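# Seat the peg in the plate hole inside the box

## Task

Push the peg fully down into the hole of the plate that lies on the floor of the open box. It must stay seated by itself after the robot lets go; a peg that only stays because the gripper holds it is not done.

## Robot and tools

Robot: two arms, left_arm and right_arm, each with six joints (waist, shoulder, elbow, forearm roll, wrist pitch, wrist roll) and a parallel gripper. Joint ranges in rad: waist and forearm roll and wrist roll -6.283 to 6.283, shoulder -2.304 to 2.304, elbow -4.224 to 0.061, wrist pitch -2.164 to 2.164. Load limits in N m: waist 52.2, shoulder 52.2, elbow 43.5, forearm roll 23.4, wrist pitch 16.5, wrist roll 16.5; a carried object adds to them. Joint targets move at most 3.14 rad/s and take 0.16 s to reach that rate; an elbow cannot fully straighten.

World frame: origin on the tabletop midway between the arms, +z up, +x away from the robot over the table, left_arm on the +y side. The arm names do not tell you which side of a picture they appear on. Reported hand positions can be somewhat wrong, worse when reaching far.

Gripper frame: fingers point along the gripper's +z and separate along its y. end_effector_position is the spot between the pads when shut, roughly 2 cm short of the fingertips; closing moves the tips about 10 mm further along +z.

The 14-number row (used by both motion tools): numbers in [-1, 1], first the left arm's dx, dy, dz, rx, ry, rz, opening, then the right arm's seven in the same order; always give all 14. dx to rz are an offset, expressed in that gripper's own axes, from the gripper pose printed in the most recent result that shows it (before any such result in the scene, and in the second or later call of one reply, the base is where the hand is when the action begins). Scale: 1.0 equals 0.6 m or 180 degrees; rx, ry, rz form a single rotation vector. Opening is not an offset: +1 is fully open (0.084 m), -1 fully shut. All zeros does not mean hold still; it sends the hand back to its base pose. To keep an arm in place, send the offset back to where you want it.

execute_actions: argument actions is a list holding zero or one item; optional pictures (boolean). Empty list: just read the state. An item with rows (1 to 15 rows) and steps (up to 15, default 15) runs one step of 1/30 s per row, reusing the last row if rows run out; each row is measured from the same base, not from the row before. An item with only steps (up to 300) is a wait counted from the previous result, so thinking time is included. A refused call does nothing.

move: target is one 14-number row as above; speed in m/s from 0.002 to 0.5 (default 0.25), turning capped at twice that in rad/s. Each hand travels a straight line to its target, both finishing together, lasting 0.5 to 10 s (stopped at 10 s even if short). Rotation takes the shorter direction. Paths ignore obstacles and the other arm; hands may lag, drift, or exceed speed, especially near full stretch. The opening is applied when the move starts. The path begins after the robot comes to rest (or 3 s at most). The result adds a move: line with the outcome (done, off_target, moving, held, fault), the limits that acted (paced: the sent pose was clipped; held: a check blocked some steps, after which the arm may jump fast) and each hand's remaining distance.

wait: seconds 0 to 10; nothing new is commanded.

zoom_image: camera (cam_head_left, cam_head_right, cam_left_wrist, cam_right_wrist) and region [x0, y0, x1, y1] in image pixels from the top-left corner, at most 504 by 504. All cameras give 504x504 images; calibration (K, distortion, T_world_to_cam) is provided and may be slightly off.

finished_scene: scene number; ends the scene permanently and reports success. Replying without any tool call ends everything.

Control details: each step, the commanded pose is limited to 70 mm and 16 degrees from the measured pose, then damped IK follows it, favouring position over orientation. After an action the arm only continues to its last clipped pose, so far targets need further commands; check the Hand target line. The simulation keeps running while you think.

Results: per arm, position (m), quaternion wxyz and velocities. A pose unreachable line and HELD marks mean a clearance check altered or blocked what was sent. grip_measured is the actual opening on the command scale. Joint torques are total drive output with offsets and noise. MOTOR HOT appears from 65 °C; at 80 °C the arm is braked (OVER-TEMPERATURE FAULT) until it cools. A TORQUE FAULT (contact torque at a load limit) makes the arm back off, freeze 10 s and drop the rest of the call.

Gripping: to hold, command an opening well under grip_measured; lower means tighter, up to about 24 N per pad for parts up to about 6 cm wide. Fast closing squeezes harder. Sending grip_measured back gives only a light hold.

Avoid: knocking or placing anything off the table, arms touching each other, fast impacts, and targets set deep past a contact (they press harder). Random tugs on held parts or pushes on loose ones can happen. Smooth, quick, low-effort motion is preferred, and the peg must stay seated after release.

Each tool is called after "Request:" as name(argument=value, ...), one argument or row to a line, values as JSON.

## Session

I'll start by looking at the current state.

Request:
execute_actions(
  actions=[],
)

Scene clock: 0.00 s of 4200.00 s.
left_arm: end_effector_position=(+0.3112, +0.9080, +0.3374) grip_measured=+1.00 end_effector_quat_wxyz=(+0.673, -0.420, +0.604, +0.078) end_effector_velocity=(-0.000, -0.000, +0.000) end_effector_angular_velocity=(+0.001, -0.001, +0.000) | right_arm: end_effector_position=(+0.6822, -0.0304, +0.3595) grip_measured=+1.00 end_effector_quat_wxyz=(+0.309, -0.288, +0.891, +0.165) end_effector_velocity=(-0.000, +0.000, +0.000) end_effector_angular_velocity=(-0.001, -0.001, +0.002)
Joint positions: left_arm=[ 1.492 -0.205 -0.402 -2.487 -1.33  -0.611  0.084] | right_arm=[ 0.59  -0.565 -1.459  0.863 -0.321  2.196  0.084]
Joint velocities: left_arm=[ 0.     0.     0.    -0.    -0.001  0.001  0.   ] | right_arm=[ 0.     0.     0.    -0.    -0.    -0.002  0.   ]
Joint torques (N m, as the arm reports them, + toward a larger angle): no reading
Motor temperatures (°C, as the motors report them): left_arm=[24 22 27 26 27 27] | right_arm=[24 24 24 23 29 29]
Hand target (left_arm): +0.311, +0.908, +0.337; +0.673, -0.420, +0.604, +0.078
Hand target (right_arm): +0.682, -0.030, +0.360; +0.309, -0.288, +0.891, +0.165

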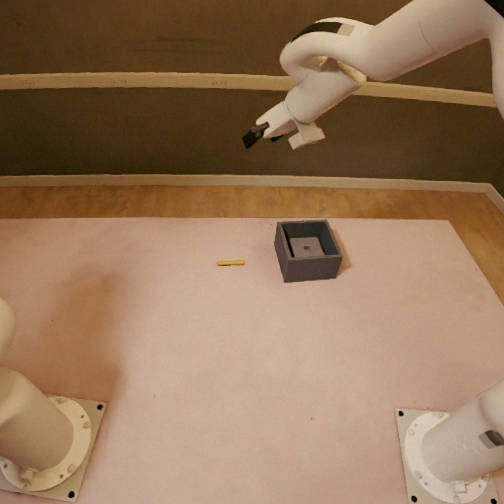

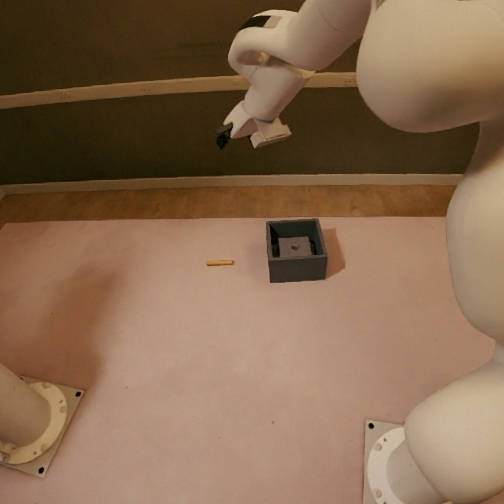

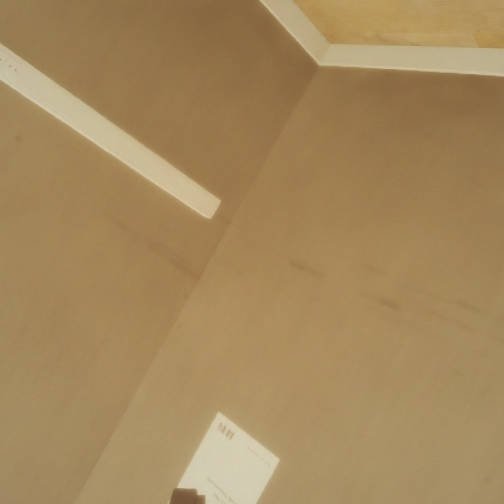

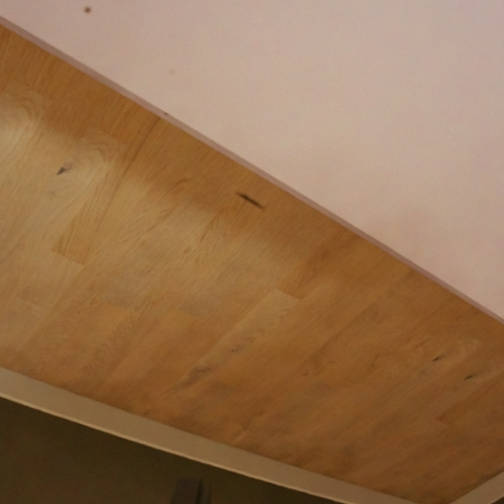

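Request:
zoom_image(
  camera="cam_head_left",
  region=[190, 200, 360, 300],
)

Request:
zoom_image(
  camera="cam_head_right",
  region=[180, 200, 350, 300],
)

Region (190, 200, 360, 300) of cam_head_left's 504x504 image, scaled by 2.965, with more detail than that image has; it fills the top 296 rows of this view, and the rest is white.

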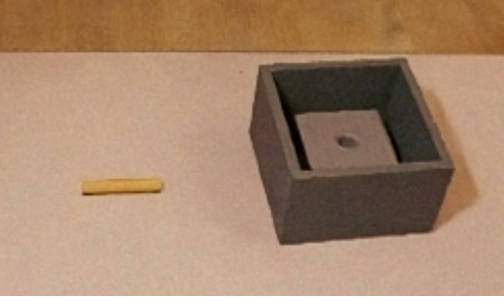

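Region (180, 200, 350, 300) of cam_head_right's 504x504 image, scaled by 2.965, with more detail than that image has; it fills the top 296 rows of this view, and the rest is white.

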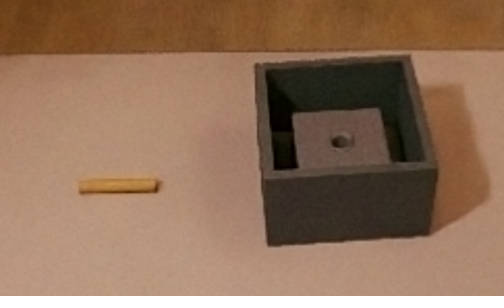

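Request:
move(
  target=[0.598, -0.9105, -0.4213, 0.717, 0.166, 0.111, 1.0, 0.1827, -0.1567, -0.1808, 0.040, 0.224, 0.0, 1.0],
  speed=0.4,
)

Scene clock: 123.43 s of 4200.00 s.
left_arm: end_effector_position=(+0.5494, +0.2520, +0.2998) grip_measured=+1.00 end_effector_quat_wxyz=(+0.500, +0.497, +0.502, -0.501) end_effector_velocity=(+0.000, -0.002, -0.000) end_effector_angular_velocity=(+0.001, -0.000, -0.006) | right_arm: end_effector_position=(+0.6204, -0.2002, +0.3594) grip_measured=+1.00 end_effector_quat_wxyz=(+0.001, -0.308, +0.951, +0.001) end_effector_velocity=(-0.000, -0.000, -0.000) end_effector_angular_velocity=(-0.001, +0.001, -0.001)
Joint positions: left_arm=[ 0.241 -0.651 -0.904 -1.471 -1.599 -0.256  0.084] | right_arm=[ 0.483 -0.59  -1.634  0.001 -1.043  2.839  0.084]
Joint velocities: left_arm=[-0.004 -0.002 -0.005  0.002  0.    -0.002 -0.   ] | right_arm=[-0.001 -0.    -0.    -0.    -0.001  0.001  0.   ]
Joint torques (N m, as the arm reports them, + toward a larger angle): left_arm=[ -1.67  54.92 -10.06  -3.25  -1.58   0.5 ] | right_arm=[  3.59  36.7  -21.07   0.65  -0.24  -0.24]
Motor temperatures (°C, as the motors report them): left_arm=[24 23 27 26 27 27] | right_arm=[24 25 24 23 29 29]
Hand target (left_arm): +0.550, +0.252, +0.300; +0.500, +0.497, +0.502, -0.501
Hand target (right_arm): +0.620, -0.200, +0.359; +0.001, -0.308, +0.951, +0.001
Off the commanded pose (left_arm): 0.002 m, 0 deg.
Off the commanded pose (right_arm): 0.000 m, 0 deg.
After step 90, 117.00 s passed at rest.
move: done
camera_calibration (this result's frames):
cam_left_wrist: T_world_to_cam=[[0.999844, 0.0154682, -0.00857488, -0.524607], [0.00857349, 0.00015645, 0.999963, -0.23621], [0.0154689, -0.99988, 0.0000238092, 0.374106], [0, 0, 0, 1]] pos_world=[0.520763, 0.382213, 0.231694]
cam_right_wrist: T_world_to_cam=[[-0.587394, 0.809194, -0.0131464, 0.564973], [0.808487, 0.587454, 0.0353122, -0.331171], [0.0362973, 0.0101135, -0.99929, 0.472292], [0, 0, 0, 1]] pos_world=[0.582467, -0.267402, 0.491079]

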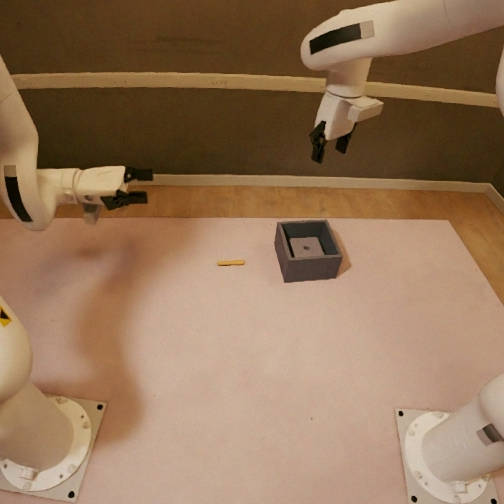

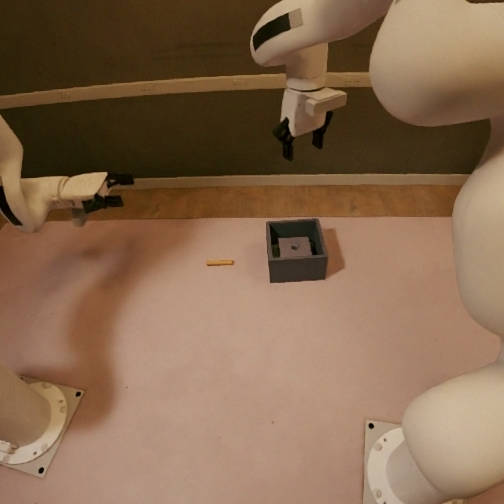

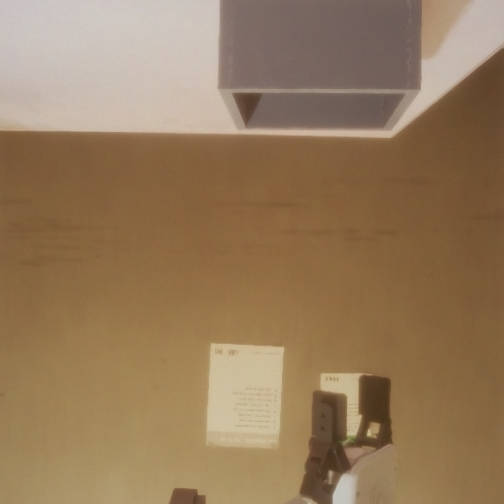

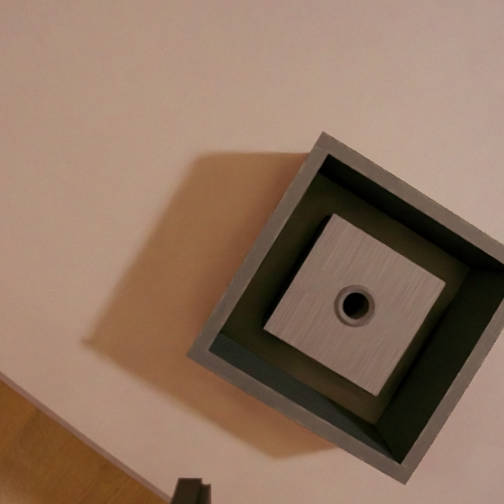

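Request:
move(
  target=[0.133, 0.026, 0.295, 0, 0.5, 0, 1.0, 0, 0, 0, 0, 0, 0, 1.0],
  speed=0.4,
)

Scene clock: 143.53 s of 4200.00 s.
left_arm: end_effector_position=(+0.5665, +0.0765, +0.2191) grip_measured=+1.00 end_effector_quat_wxyz=(-0.003, +0.705, +0.710, -0.001) end_effector_velocity=(-0.000, -0.001, -0.000) end_effector_angular_velocity=(+0.008, +0.001, -0.000) | right_arm: end_effector_position=(+0.6204, -0.2002, +0.3594) grip_measured=+1.00 end_effector_quat_wxyz=(+0.001, -0.308, +0.951, +0.001) end_effector_velocity=(-0.000, -0.000, -0.000) end_effector_angular_velocity=(+0.000, +0.000, -0.001)
Joint positions: left_arm=[-0.497 -0.626 -1.358 -0.001 -0.739 -2.207  0.084] | right_arm=[ 0.483 -0.59  -1.634  0.001 -1.043  2.839  0.084]
Joint velocities: left_arm=[-0.003 -0.004 -0.005  0.008 -0.007 -0.009 -0.   ] | right_arm=[-0.001  0.     0.001  0.001  0.     0.     0.   ]
Joint torques (N m, as the arm reports them, + toward a larger angle): left_arm=[ -1.27  63.8  -15.83  -2.18  -0.24   0.58] | right_arm=[  3.74  36.32 -21.32   0.87  -0.16  -0.13]
Motor temperatures (°C, as the motors report them): left_arm=[24 23 27 26 27 27] | right_arm=[24 25 24 23 29 29]
Hand target (left_arm): +0.566, +0.076, +0.219; -0.004, +0.705, +0.709, -0.001
Hand target (right_arm): +0.620, -0.200, +0.359; +0.001, -0.308, +0.951, +0.001
Off the commanded pose (left_arm): 0.002 m, 0 deg.
Off the commanded pose (right_arm): 0.000 m, 0 deg.
After step 90, 14.53 s passed at rest.
move: done
camera_calibration (this result's frames):
cam_left_wrist: T_world_to_cam=[[0.999933, 0.0102196, 0.00539505, -0.542301], [0.0102494, -0.999932, -0.00551951, 0.140193], [0.00533827, 0.00557443, -0.99997, 0.346356], [0, 0, 0, 1]] pos_world=[0.538979, 0.143794, 0.350046]
cam_right_wrist: T_world_to_cam=[[-0.587394, 0.809194, -0.0131463, 0.564973], [0.808487, 0.587454, 0.0353124, -0.331171], [0.0362975, 0.0101137, -0.99929, 0.472292], [0, 0, 0, 1]] pos_world=[0.582467, -0.267402, 0.491079]

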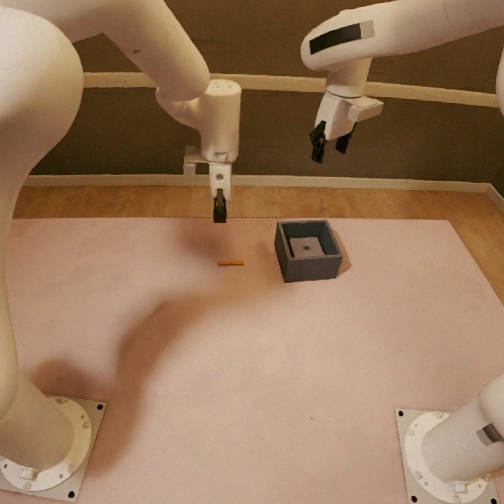

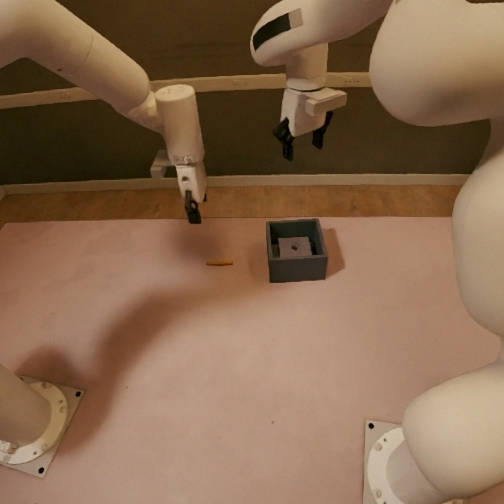

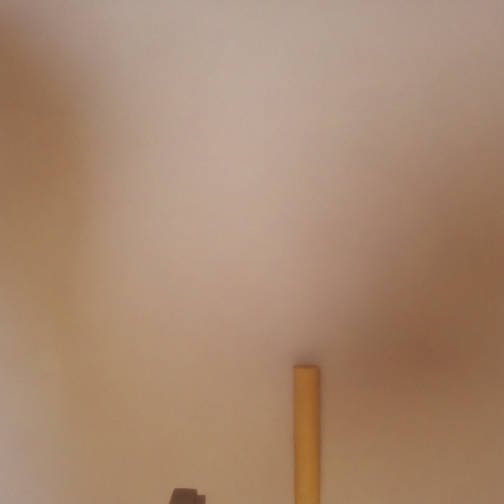

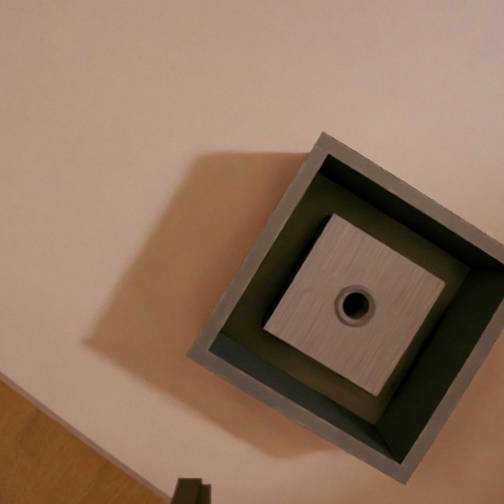

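Request:
move(
  target=[-0.0275, 0.0042, 0.2902, 0, 0, 0, 1.0, 0, 0, 0, 0, 0, 0, 1.0],
  speed=0.3,
)

Scene clock: 158.60 s of 4200.00 s.
left_arm: end_effector_position=(+0.5687, +0.0597, +0.0457) grip_measured=+1.00 end_effector_quat_wxyz=(-0.003, +0.705, +0.709, -0.001) end_effector_velocity=(-0.002, +0.001, -0.004) end_effector_angular_velocity=(+0.003, +0.005, +0.000) | right_arm: end_effector_position=(+0.6204, -0.2002, +0.3594) grip_measured=+1.00 end_effector_quat_wxyz=(+0.001, -0.308, +0.951, +0.001) end_effector_velocity=(-0.000, -0.000, -0.000) end_effector_angular_velocity=(+0.001, +0.000, -0.000)
Joint positions: left_arm=[-0.516 -0.915 -1.387 -0.003 -0.477 -2.224  0.084] | right_arm=[ 0.483 -0.59  -1.634  0.001 -1.043  2.839  0.084]
Joint velocities: left_arm=[-0.    -0.006  0.001 -0.001  0.001  0.     0.   ] | right_arm=[-0.     0.     0.     0.001 -0.    -0.     0.   ]
Joint torques (N m, as the arm reports them, + toward a larger angle): left_arm=[ -0.79  71.44 -13.69  -2.6   -0.13   0.49] | right_arm=[  3.37  36.26 -21.66   0.7   -0.15  -0.1 ]
Motor temperatures (°C, as the motors report them): left_arm=[24 23 27 26 27 27] | right_arm=[24 25 24 23 29 29]
Hand target (left_arm): +0.568, +0.060, +0.045; -0.003, +0.705, +0.709, -0.001
Hand target (right_arm): +0.620, -0.200, +0.359; +0.001, -0.308, +0.951, +0.001
Off the commanded pose (left_arm): 0.001 m, 0 deg.
Off the commanded pose (right_arm): 0.000 m, 0 deg.
After step 90, 10.97 s passed at rest.
move: done
camera_calibration (this result's frames):
cam_left_wrist: T_world_to_cam=[[0.999934, 0.00990692, 0.00586557, -0.543433], [0.00993407, -0.99994, -0.00461767, 0.122575], [0.00581947, 0.00467563, -0.999972, 0.17281], [0, 0, 0, 1]] pos_world=[0.541174, 0.127144, 0.176558]
cam_right_wrist: T_world_to_cam=[[-0.587394, 0.809194, -0.0131463, 0.564973], [0.808487, 0.587454, 0.0353125, -0.331171], [0.0362975, 0.0101137, -0.99929, 0.472292], [0, 0, 0, 1]] pos_world=[0.582467, -0.267402, 0.491079]

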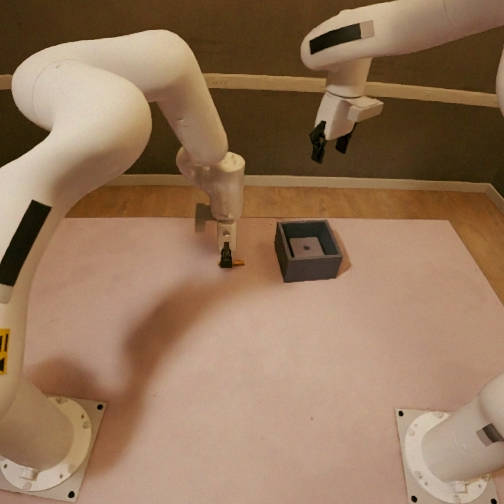

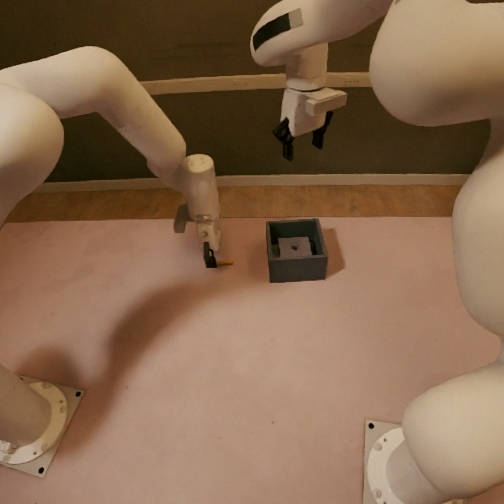

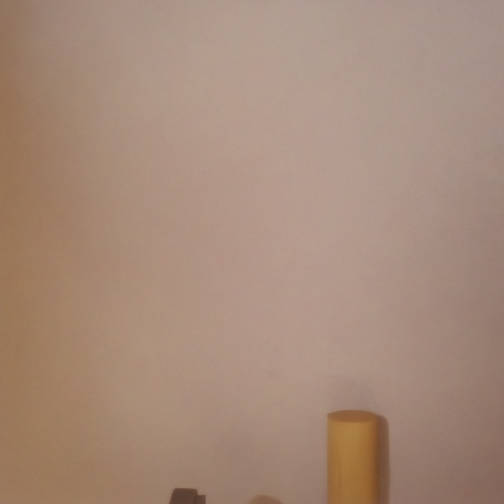

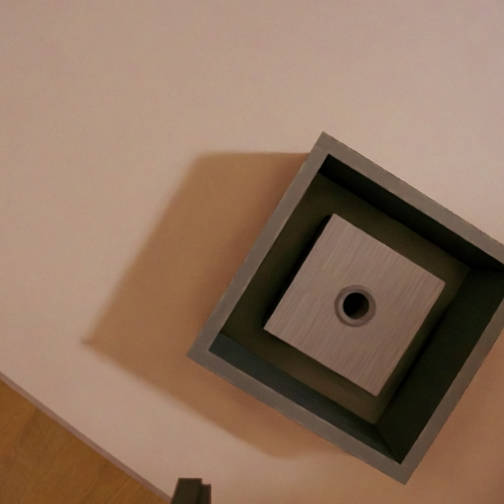

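Request:
zoom_image(
  camera="cam_head_left",
  region=[180, 200, 280, 290],
)

Region (180, 200, 280, 290) of cam_head_left's 504x504 image, scaled by 5.040, with more detail than that image has; it fills the top 454 rows of this view, and the rest is white.

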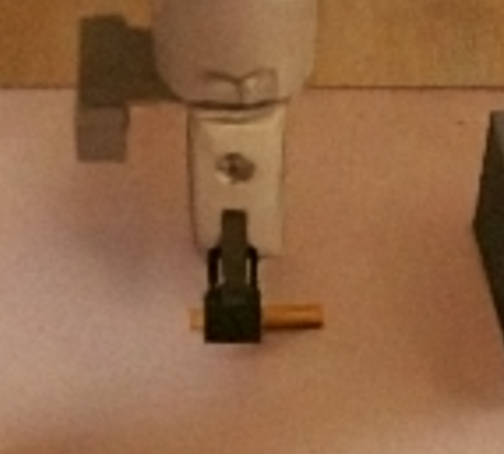

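Request:
move(
  target=[0, 0, 0.036, 0, 0, 0, 1.0, 0, 0, 0, 0, 0, 0, 1.0],
  speed=0.05,
)

Scene clock: 166.67 s of 4200.00 s.
left_arm: end_effector_position=(+0.5687, +0.0597, +0.0243) grip_measured=+1.00 end_effector_quat_wxyz=(-0.003, +0.705, +0.709, -0.001) end_effector_velocity=(+0.001, -0.001, -0.000) end_effector_angular_velocity=(-0.001, -0.002, -0.000) | right_arm: end_effector_position=(+0.6204, -0.2002, +0.3594) grip_measured=+1.00 end_effector_quat_wxyz=(+0.001, -0.308, +0.951, +0.001) end_effector_velocity=(-0.000, +0.000, +0.000) end_effector_angular_velocity=(+0.001, +0.000, +0.000)
Joint positions: left_arm=[-0.516 -0.954 -1.397 -0.003 -0.448 -2.224  0.084] | right_arm=[ 0.483 -0.59  -1.634  0.001 -1.043  2.839  0.084]
Joint velocities: left_arm=[-0.    -0.001 -0.001  0.     0.002 -0.     0.   ] | right_arm=[ 0.     0.     0.     0.001 -0.    -0.    -0.   ]
Joint torques (N m, as the arm reports them, + toward a larger angle): left_arm=[ -1.26  71.05 -13.25  -2.6   -0.13   0.5 ] | right_arm=[  3.88  36.   -21.12   0.65  -0.19  -0.15]
Motor temperatures (°C, as the motors report them): left_arm=[24 23 27 26 27 27] | right_arm=[24 25 24 23 29 29]
Hand target (left_arm): +0.569, +0.060, +0.024; -0.003, +0.705, +0.709, -0.001
Hand target (right_arm): +0.620, -0.200, +0.359; +0.001, -0.308, +0.951, +0.001
Off the commanded pose (left_arm): 0.000 m, 0 deg.
Off the commanded pose (right_arm): 0.000 m, 0 deg.
After step 90, 4.30 s passed at rest.
move: done
camera_calibration (this result's frames):
cam_left_wrist: T_world_to_cam=[[0.999933, 0.00987562, 0.00601256, -0.543313], [0.00990233, -0.999941, -0.00442845, 0.122402], [0.00596847, 0.00448769, -0.999972, 0.151329], [0, 0, 0, 1]] pos_world=[0.541162, 0.127081, 0.155133]
cam_right_wrist: T_world_to_cam=[[-0.587394, 0.809194, -0.0131464, 0.564973], [0.808487, 0.587454, 0.0353125, -0.331172], [0.0362976, 0.0101137, -0.99929, 0.472292], [0, 0, 0, 1]] pos_world=[0.582467, -0.267402, 0.491079]

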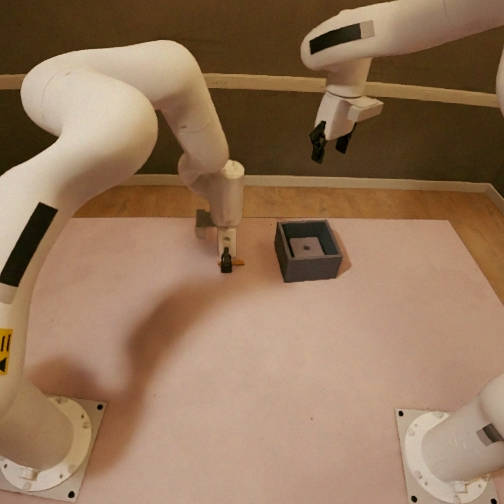

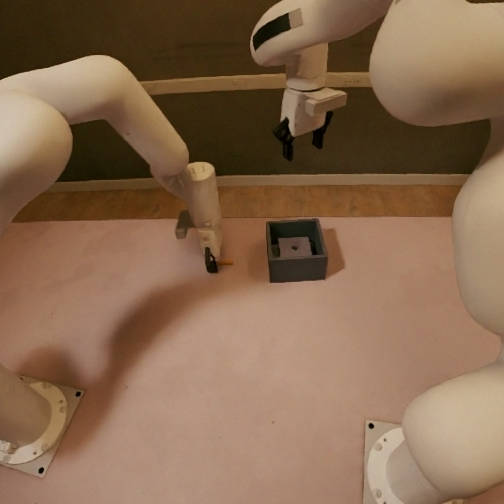

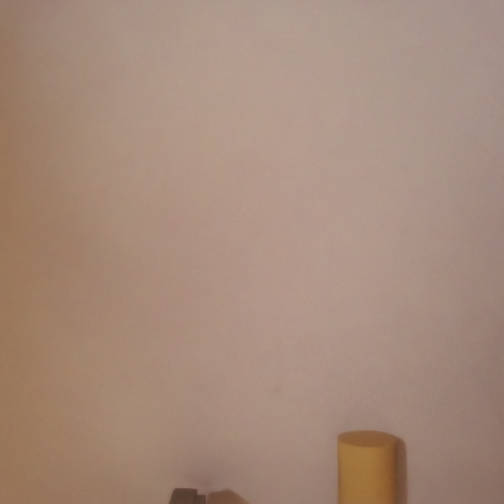

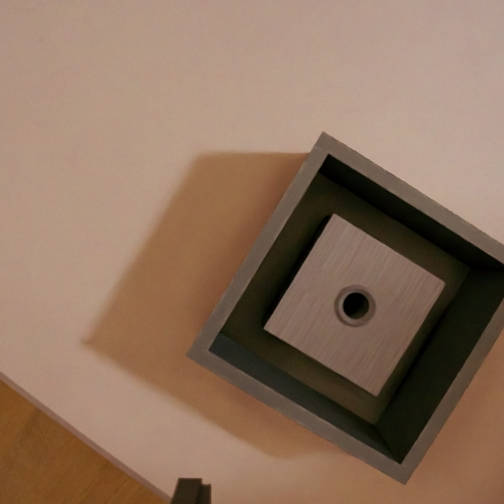

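Request:
execute_actions(
  actions=[
    {"rows": [[0,0,0,0,0,0,-0.45, 0,0,0,0,0,0,1]], "steps": 15},
  ],
)

Scene clock: 170.20 s of 4200.00 s.
left_arm: end_effector_position=(+0.5687, +0.0596, +0.0243) grip_measured=-0.47 end_effector_quat_wxyz=(-0.003, +0.705, +0.709, -0.001) end_effector_velocity=(+0.000, -0.000, -0.000) end_effector_angular_velocity=(-0.001, +0.000, +0.002) | right_arm: end_effector_position=(+0.6204, -0.2002, +0.3594) grip_measured=+1.00 end_effector_quat_wxyz=(+0.001, -0.308, +0.951, +0.001) end_effector_velocity=(+0.000, -0.000, -0.000) end_effector_angular_velocity=(+0.000, +0.000, -0.001)
Joint positions: left_arm=[-0.516 -0.954 -1.397 -0.003 -0.448 -2.224  0.024] | right_arm=[ 0.483 -0.59  -1.634  0.001 -1.043  2.839  0.084]
Joint velocities: left_arm=[-0.    -0.    -0.    -0.002  0.    -0.    -0.   ] | right_arm=[-0.    -0.     0.     0.001  0.     0.     0.   ]
Joint torques (N m, as the arm reports them, + toward a larger angle): left_arm=[ -0.8   71.28 -13.18  -2.4   -0.15   0.5 ] | right_arm=[  1.47  38.   -21.07   0.85  -0.16  -0.12]
Motor temperatures (°C, as the motors report them): left_arm=[24 23 27 26 27 27] | right_arm=[24 25 24 23 29 29]
Hand target (left_arm): +0.569, +0.060, +0.024; -0.003, +0.705, +0.709, -0.001
Hand target (right_arm): +0.620, -0.200, +0.359; +0.001, -0.308, +0.951, +0.001
Off the commanded pose (left_arm): 0.000 m, 0 deg.
Off the commanded pose (right_arm): 0.000 m, 0 deg.
Steps of this call (steps 1 to 90: nothing new was sent; then 0.03 s passed at rest; steps 91 to 105: all 15 steps of this action). Readings (end_effector_position):
91: left_arm (+0.5686, +0.0597, +0.0242) | right_arm (+0.6204, -0.2002, +0.3594)
92: left_arm (+0.5686, +0.0597, +0.0242) | right_arm (+0.6204, -0.2002, +0.3594)
94: left_arm (+0.5687, +0.0597, +0.0243) | right_arm (+0.6204, -0.2002, +0.3594)
98: left_arm (+0.5687, +0.0597, +0.0243) | right_arm (+0.6204, -0.2002, +0.3594)
105: the state above
camera_calibration (this result's frames):
cam_left_wrist: T_world_to_cam=[[0.999933, 0.00987577, 0.00601441, -0.543314], [0.00990248, -0.999941, -0.00442699, 0.122401], [0.00597033, 0.00448625, -0.999972, 0.151329], [0, 0, 0, 1]] pos_world=[0.541162, 0.127081, 0.155134]
cam_right_wrist: T_world_to_cam=[[-0.587394, 0.809194, -0.0131463, 0.564973], [0.808487, 0.587454, 0.0353124, -0.331171], [0.0362974, 0.0101137, -0.99929, 0.472292], [0, 0, 0, 1]] pos_world=[0.582467, -0.267402, 0.491079]

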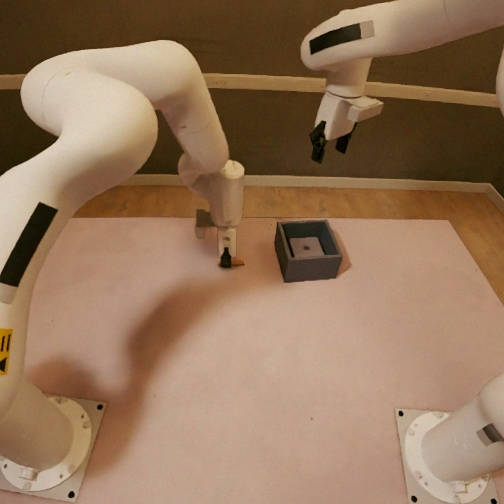

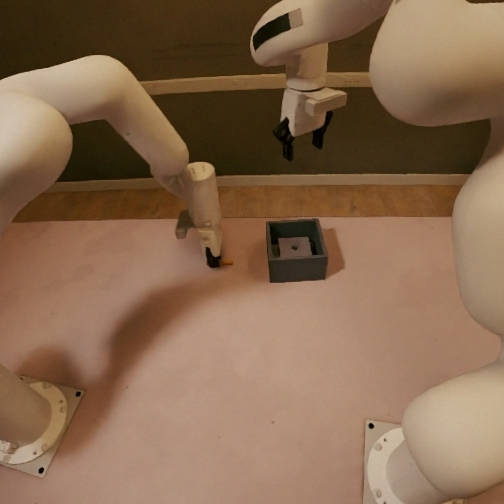

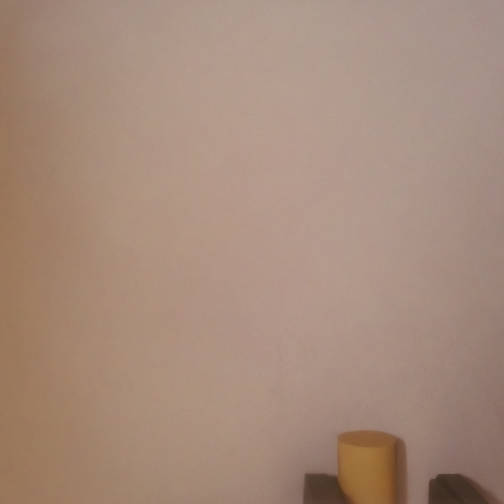

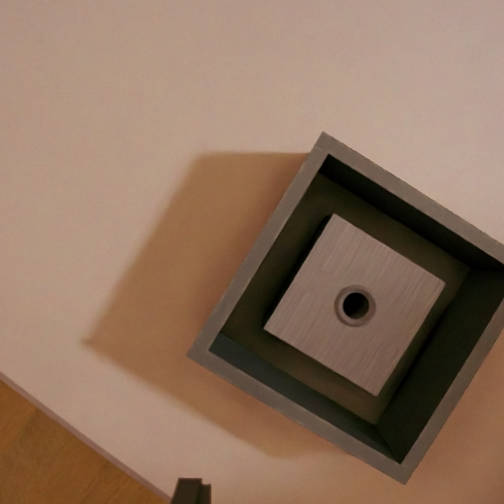

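Request:
execute_actions(
  actions=[
    {"rows": [[0,-0.005,0,0,0,0,-0.5, 0,0,0,0,0,0,1]], "steps": 10},
  ],
)

Scene clock: 175.20 s of 4200.00 s.
left_arm: end_effector_position=(+0.5657, +0.0596, +0.0243) grip_measured=-0.52 end_effector_quat_wxyz=(-0.003, +0.705, +0.709, -0.001) end_effector_velocity=(-0.000, +0.000, -0.000) end_effector_angular_velocity=(-0.000, -0.001, +0.001) | right_arm: end_effector_position=(+0.6204, -0.2002, +0.3594) grip_measured=+1.00 end_effector_quat_wxyz=(+0.001, -0.308, +0.951, +0.001) end_effector_velocity=(+0.000, +0.000, +0.000) end_effector_angular_velocity=(+0.000, -0.000, +0.000)
Joint positions: left_arm=[-0.519 -0.95  -1.389 -0.003 -0.444 -2.227  0.021] | right_arm=[ 0.483 -0.59  -1.634  0.001 -1.043  2.839  0.084]
Joint velocities: left_arm=[-0.     0.     0.001  0.001  0.002 -0.002 -0.   ] | right_arm=[-0.     0.    -0.     0.     0.    -0.001 -0.   ]
Joint torques (N m, as the arm reports them, + toward a larger angle): left_arm=[ -1.18  70.89 -13.42  -2.79  -0.16   0.52] | right_arm=[  3.73  36.01 -21.24   0.41  -0.12  -0.14]
Motor temperatures (°C, as the motors report them): left_arm=[24 23 27 26 27 27] | right_arm=[24 25 24 23 29 29]
Hand target (left_arm): +0.566, +0.060, +0.024; -0.003, +0.705, +0.709, -0.001
Hand target (right_arm): +0.620, -0.200, +0.359; +0.001, -0.308, +0.951, +0.001
Off the commanded pose (left_arm): 0.000 m, 0 deg.
Off the commanded pose (right_arm): 0.000 m, 0 deg.
Steps of this call (steps 1 to 90: nothing new was sent; then 1.67 s passed at rest; steps 91 to 100: all 10 steps of this action). Readings (end_effector_position):
91: left_arm (+0.5686, +0.0597, +0.0243) | right_arm (+0.6204, -0.2002, +0.3594)
92: left_arm (+0.5680, +0.0597, +0.0243) | right_arm (+0.6204, -0.2002, +0.3594)
94: left_arm (+0.5664, +0.0596, +0.0243) | right_arm (+0.6204, -0.2002, +0.3594)
98: left_arm (+0.5657, +0.0596, +0.0243) | right_arm (+0.6204, -0.2002, +0.3594)
100: the state above
camera_calibration (this result's frames):
cam_left_wrist: T_world_to_cam=[[0.999933, 0.00987672, 0.00600903, -0.540345], [0.00990342, -0.999941, -0.00443068, 0.122414], [0.00596492, 0.00448989, -0.999972, 0.151356], [0, 0, 0, 1]] pos_world=[0.538193, 0.127064, 0.155141]
cam_right_wrist: T_world_to_cam=[[-0.587394, 0.809194, -0.0131462, 0.564973], [0.808487, 0.587454, 0.0353121, -0.331171], [0.0362971, 0.0101136, -0.99929, 0.472293], [0, 0, 0, 1]] pos_world=[0.582467, -0.267402, 0.491079]

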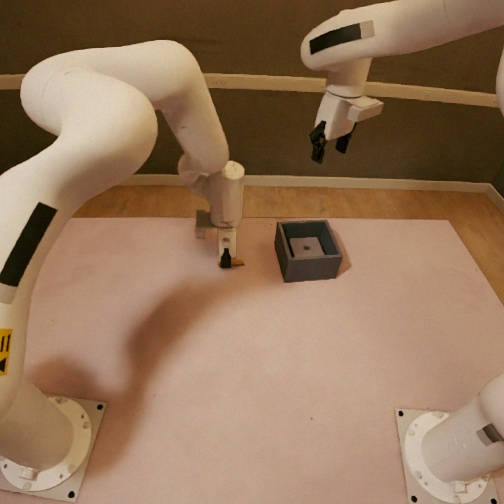

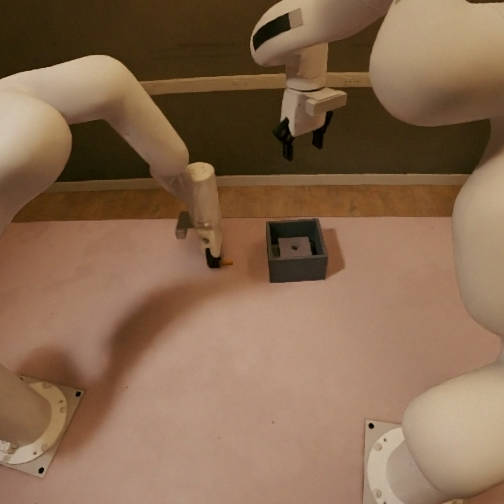

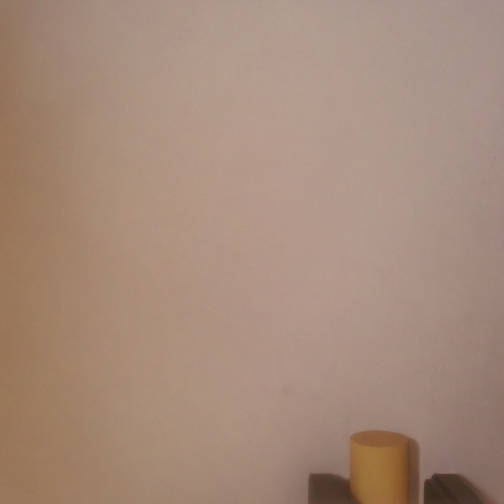

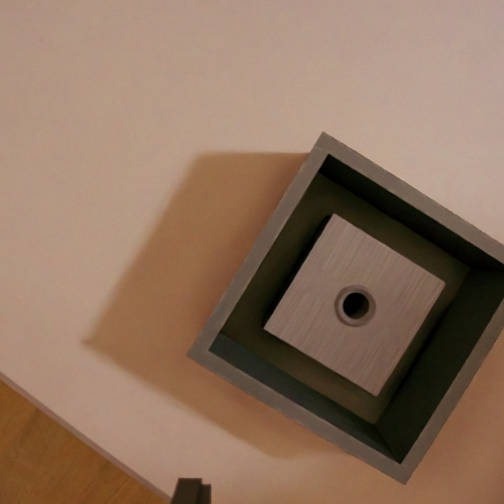

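Request:
execute_actions(
  actions=[
    {"rows": [[0,0,0,0,0,0,-0.6, 0,0,0,0,0,0,1],[0,0,0,0,0,0,-0.65, 0,0,0,0,0,0,1],[0,0,0,0,0,0,-0.7, 0,0,0,0,0,0,1],[0,0,0,0,0,0,-0.75, 0,0,0,0,0,0,1],[0,0,0,0,0,0,-0.8, 0,0,0,0,0,0,1],[0,0,0,0,0,0,-0.85, 0,0,0,0,0,0,1],[0,0,0,0,0,0,-0.9, 0,0,0,0,0,0,1],[0,0,0,0,0,0,-1, 0,0,0,0,0,0,1]], "steps": 15},
  ],
)

Scene clock: 179.77 s of 4200.00 s.
left_arm: end_effector_position=(+0.5657, +0.0596, +0.0243) grip_measured=-0.70 end_effector_quat_wxyz=(-0.003, +0.705, +0.709, -0.001) end_effector_velocity=(-0.000, -0.000, -0.000) end_effector_angular_velocity=(-0.000, +0.000, +0.001) | right_arm: end_effector_position=(+0.6204, -0.2002, +0.3594) grip_measured=+1.00 end_effector_quat_wxyz=(+0.001, -0.308, +0.951, +0.001) end_effector_velocity=(+0.000, -0.000, +0.000) end_effector_angular_velocity=(-0.001, -0.001, +0.002)
Joint positions: left_arm=[-0.519 -0.95  -1.389 -0.003 -0.444 -2.227  0.013] | right_arm=[ 0.483 -0.59  -1.634  0.001 -1.043  2.839  0.084]
Joint velocities: left_arm=[-0.  0.  0. -0.  0. -0. -0.] | right_arm=[ 0.     0.    -0.    -0.001  0.    -0.001  0.   ]
Joint torques (N m, as the arm reports them, + toward a larger angle): left_arm=[ -1.72  70.82 -13.01  -2.77  -0.16   0.48] | right_arm=[  2.    37.76 -21.03   0.87  -0.16  -0.06]
Motor temperatures (°C, as the motors report them): left_arm=[24 23 27 26 27 27] | right_arm=[24 25 24 23 29 29]
Hand target (left_arm): +0.566, +0.060, +0.024; -0.003, +0.705, +0.709, -0.001
Hand target (right_arm): +0.620, -0.200, +0.359; +0.001, -0.308, +0.951, +0.001
Off the commanded pose (left_arm): 0.000 m, 0 deg.
Off the commanded pose (right_arm): 0.000 m, 0 deg.
Steps of this call (steps 1 to 90: nothing new was sent; then 1.07 s passed at rest; steps 91 to 105: all 15 steps of this action). Readings (end_effector_position):
91: left_arm (+0.5657, +0.0596, +0.0243) | right_arm (+0.6204, -0.2002, +0.3594)
92: left_arm (+0.5657, +0.0596, +0.0243) | right_arm (+0.6204, -0.2002, +0.3594)
94: left_arm (+0.5657, +0.0596, +0.0243) | right_arm (+0.6204, -0.2002, +0.3594)
98: left_arm (+0.5657, +0.0596, +0.0243) | right_arm (+0.6204, -0.2002, +0.3594)
105: the state above
camera_calibration (this result's frames):
cam_left_wrist: T_world_to_cam=[[0.999933, 0.0098786, 0.00602603, -0.540353], [0.0099053, -0.999941, -0.00441773, 0.122407], [0.00598204, 0.00447712, -0.999972, 0.151357], [0, 0, 0, 1]] pos_world=[0.538199, 0.12706, 0.155149]
cam_right_wrist: T_world_to_cam=[[-0.587394, 0.809194, -0.0131463, 0.564973], [0.808486, 0.587454, 0.0353123, -0.331171], [0.0362974, 0.0101137, -0.99929, 0.472292], [0, 0, 0, 1]] pos_world=[0.582467, -0.267402, 0.491079]

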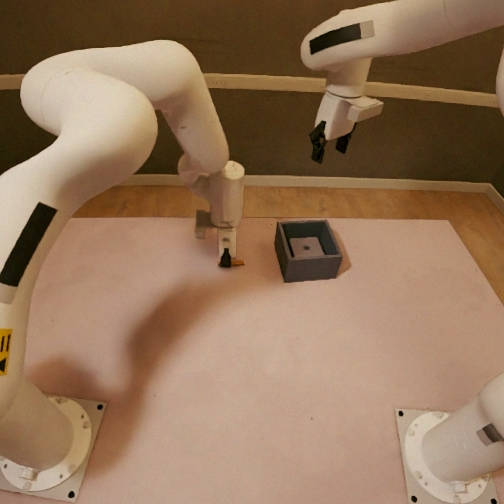

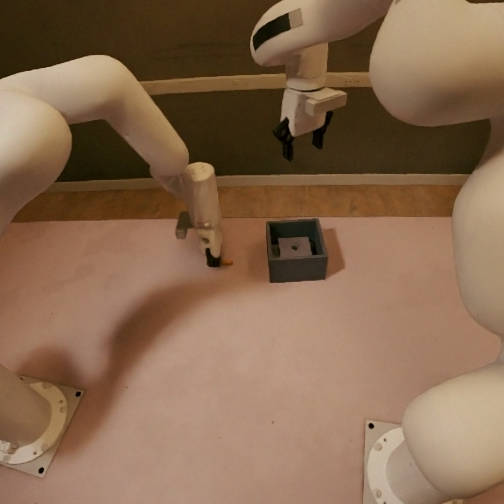

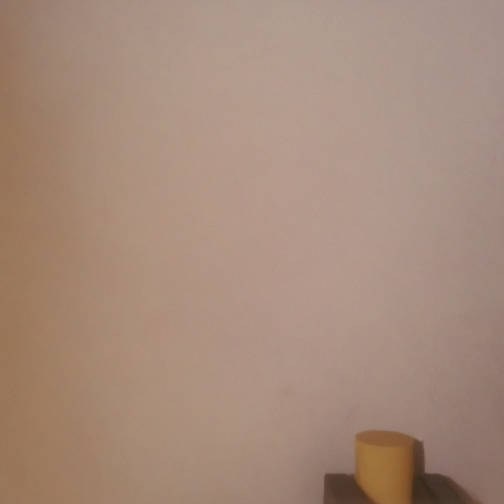

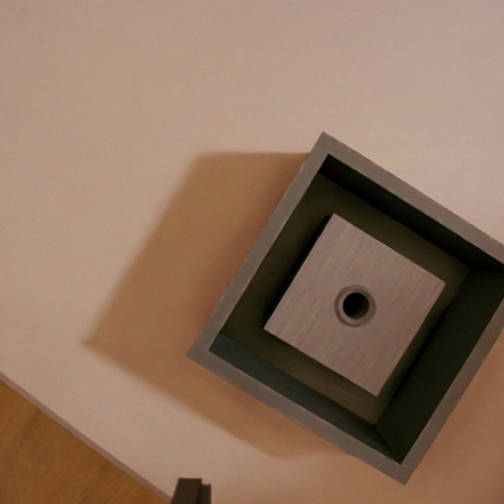

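Request:
move(
  target=[-0.1377, -0.1095, -0.3262, 0, -0.5, 0, -1.0, 0, 0, 0, 0, 0, 0, 1.0],
  speed=0.25,
)

Scene clock: 210.40 s of 4200.00 s.
left_arm: end_effector_position=(+0.5012, -0.0241, +0.2211) grip_measured=-0.70 end_effector_quat_wxyz=(+0.501, +0.497, +0.501, -0.501) end_effector_velocity=(-0.000, -0.000, +0.001) end_effector_angular_velocity=(-0.005, -0.000, -0.000) | right_arm: end_effector_position=(+0.6204, -0.2002, +0.3594) grip_measured=+1.00 end_effector_quat_wxyz=(+0.001, -0.308, +0.951, +0.001) end_effector_velocity=(-0.000, +0.000, -0.000) end_effector_angular_velocity=(-0.001, -0.000, +0.003)
Joint positions: left_arm=[-0.34  -0.838 -0.96  -2.046 -1.518 -0.112  0.013] | right_arm=[ 0.483 -0.59  -1.634  0.001 -1.043  2.839  0.084]
Joint velocities: left_arm=[-0.001 -0.002  0.    -0.001 -0.006  0.001  0.   ] | right_arm=[ 0.    -0.     0.    -0.001  0.    -0.002 -0.   ]
Joint torques (N m, as the arm reports them, + toward a larger angle): left_arm=[-1.44 60.58 -9.05 -3.13 -1.59  0.5 ] | right_arm=[  3.81  37.3  -20.88   0.67  -0.1   -0.23]
Motor temperatures (°C, as the motors report them): left_arm=[24 23 27 26 27 27] | right_arm=[24 25 24 23 29 29]
Hand target (left_arm): +0.501, -0.024, +0.221; +0.501, +0.497, +0.501, -0.501
Hand target (right_arm): +0.620, -0.200, +0.359; +0.001, -0.308, +0.951, +0.001
Off the commanded pose (left_arm): 0.001 m, 0 deg.
Off the commanded pose (right_arm): 0.000 m, 0 deg.
After step 90, 24.07 s passed at rest.
move: done
camera_calibration (this result's frames):
cam_left_wrist: T_world_to_cam=[[0.999837, 0.016496, -0.00727095, -0.473001], [0.00724932, 0.00137033, 0.999973, -0.156434], [0.0165055, -0.999863, 0.00125052, 0.0980187], [0, 0, 0, 1]] pos_world=[0.472441, 0.106022, 0.152868]
cam_right_wrist: T_world_to_cam=[[-0.587394, 0.809194, -0.0131463, 0.564973], [0.808486, 0.587454, 0.0353122, -0.331171], [0.0362973, 0.0101136, -0.99929, 0.472292], [0, 0, 0, 1]] pos_world=[0.582467, -0.267402, 0.491079]

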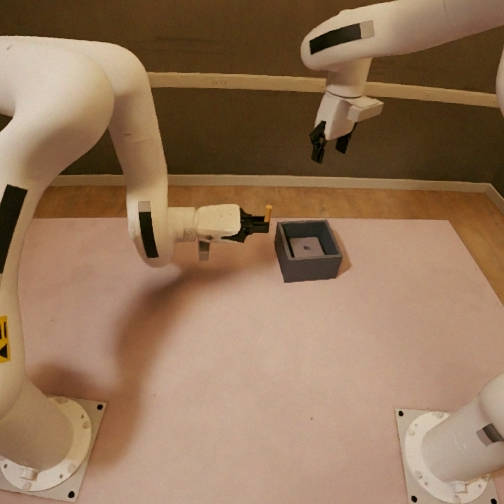

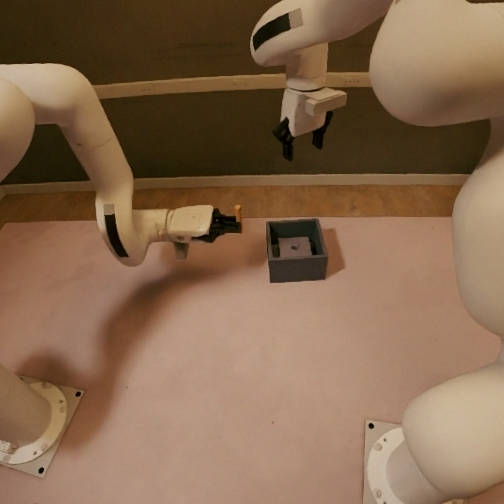

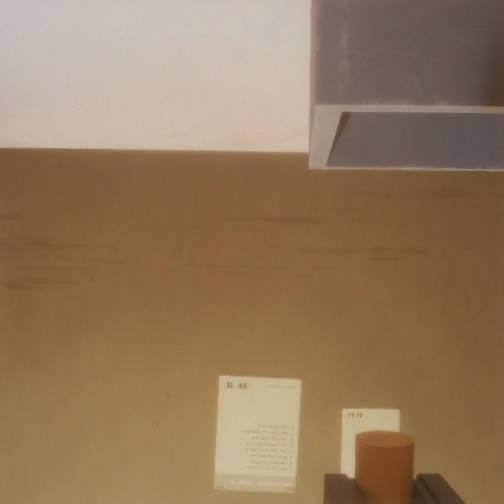

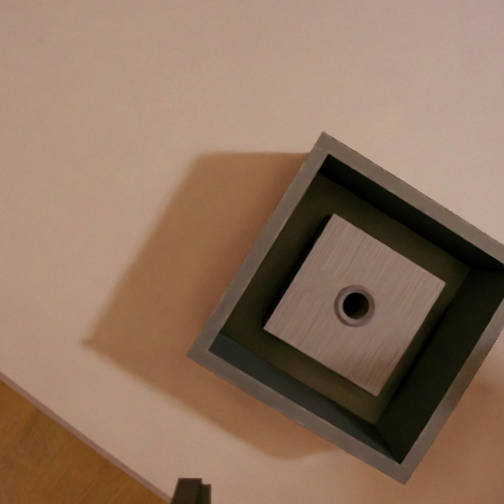

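Request:
move(
  target=[0, 0, 0, 0, 0, 0, -1.0, 0.0057, 0.3315, 0.0494, 0, 0, 0, 1.0],
  speed=0.3,
)

Scene clock: 234.53 s of 4200.00 s.
left_arm: end_effector_position=(+0.5012, -0.0241, +0.2211) grip_measured=-0.70 end_effector_quat_wxyz=(+0.501, +0.497, +0.501, -0.501) end_effector_velocity=(+0.000, -0.000, +0.001) end_effector_angular_velocity=(-0.002, -0.001, +0.000) | right_arm: end_effector_position=(+0.5013, -0.0409, +0.3304) grip_measured=+1.00 end_effector_quat_wxyz=(+0.001, -0.308, +0.951, +0.001) end_effector_velocity=(-0.002, +0.002, -0.000) end_effector_angular_velocity=(+0.000, +0.000, +0.002)
Joint positions: left_arm=[-0.34  -0.838 -0.96  -2.046 -1.518 -0.112  0.013] | right_arm=[ 0.789 -0.521 -1.467  0.002 -0.943  3.144  0.084]
Joint velocities: left_arm=[-0.     0.    -0.001 -0.    -0.001  0.    -0.   ] | right_arm=[0.004 0.    0.    0.    0.    0.002 0.   ]
Joint torques (N m, as the arm reports them, + toward a larger angle): left_arm=[-1.25 60.91 -9.08 -2.96 -1.64  0.49] | right_arm=[  3.5   35.09 -20.95   1.01  -0.25  -0.15]
Motor temperatures (°C, as the motors report them): left_arm=[24 23 27 26 27 27] | right_arm=[24 25 24 23 29 29]
Hand target (left_arm): +0.501, -0.024, +0.221; +0.501, +0.497, +0.501, -0.501
Hand target (right_arm): +0.501, -0.041, +0.330; +0.001, -0.308, +0.951, +0.001
Off the commanded pose (left_arm): 0.000 m, 0 deg.
Off the commanded pose (right_arm): 0.001 m, 0 deg.
After step 90, 20.00 s passed at rest.
move: done
camera_calibration (this result's frames):
cam_left_wrist: T_world_to_cam=[[0.999837, 0.0164958, -0.00727171, -0.473001], [0.00725009, 0.00137015, 0.999973, -0.156434], [0.0165053, -0.999863, 0.00125033, 0.0980188], [0, 0, 0, 1]] pos_world=[0.47244, 0.106022, 0.152868]
cam_right_wrist: T_world_to_cam=[[-0.587174, 0.80937, -0.0121037, 0.365284], [0.808647, 0.587188, 0.0360482, -0.327819], [0.0362835, 0.0113789, -0.999277, 0.446083], [0, 0, 0, 1]] pos_world=[0.46339, -0.108235, 0.461999]

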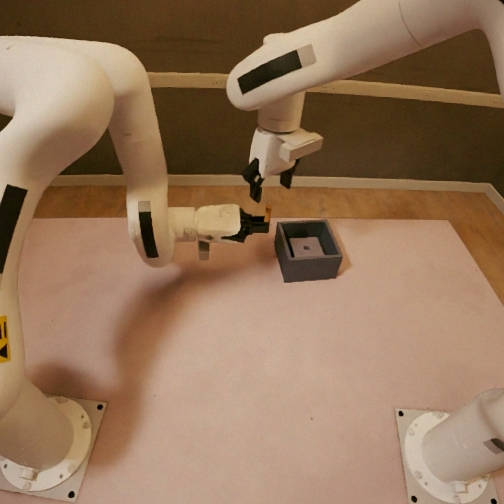

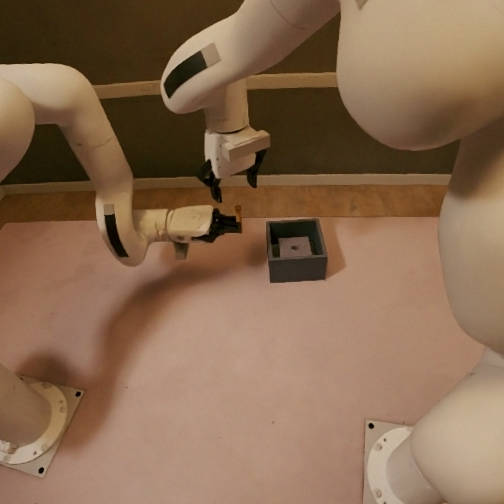

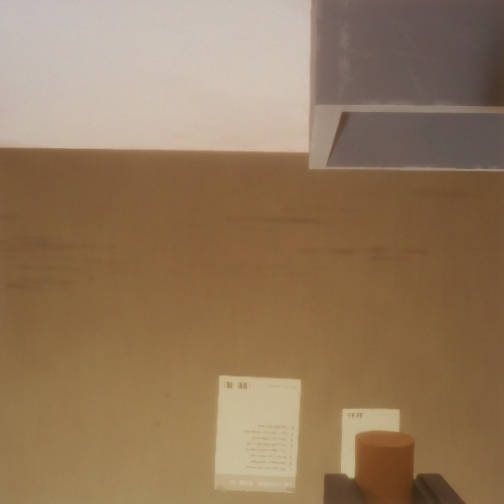

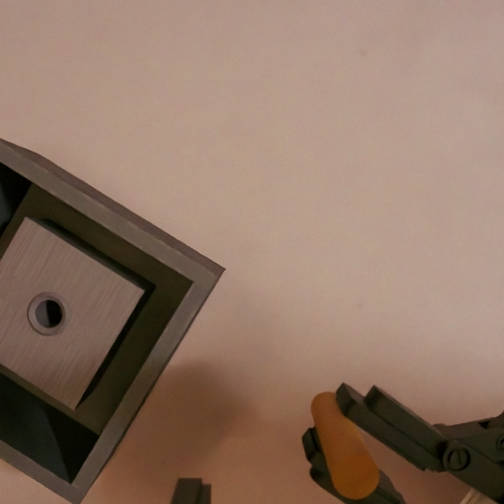

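Request:
zoom_image(
  camera="cam_head_left",
  region=[220, 130, 340, 250],
)

Request:
zoom_image(
  camera="cam_head_right",
  region=[180, 130, 300, 250],
)

Region (220, 130, 340, 250) of cam_head_left's 504x504 image, scaled by 4.200, with more detail than that image has.

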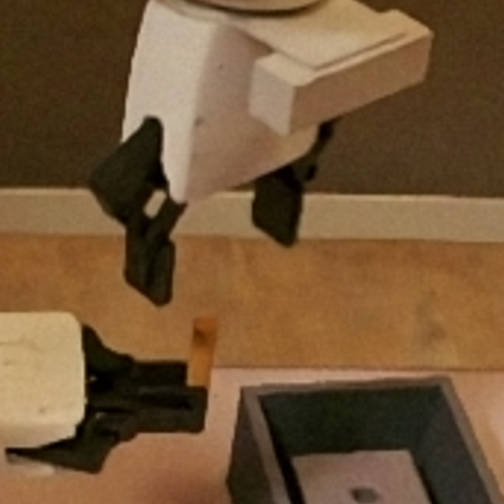

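Region (180, 130, 300, 250) of cam_head_right's 504x504 image, scaled by 4.200, with more detail than that image has.

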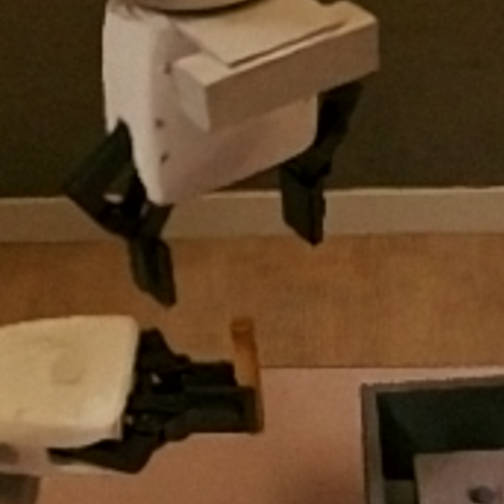

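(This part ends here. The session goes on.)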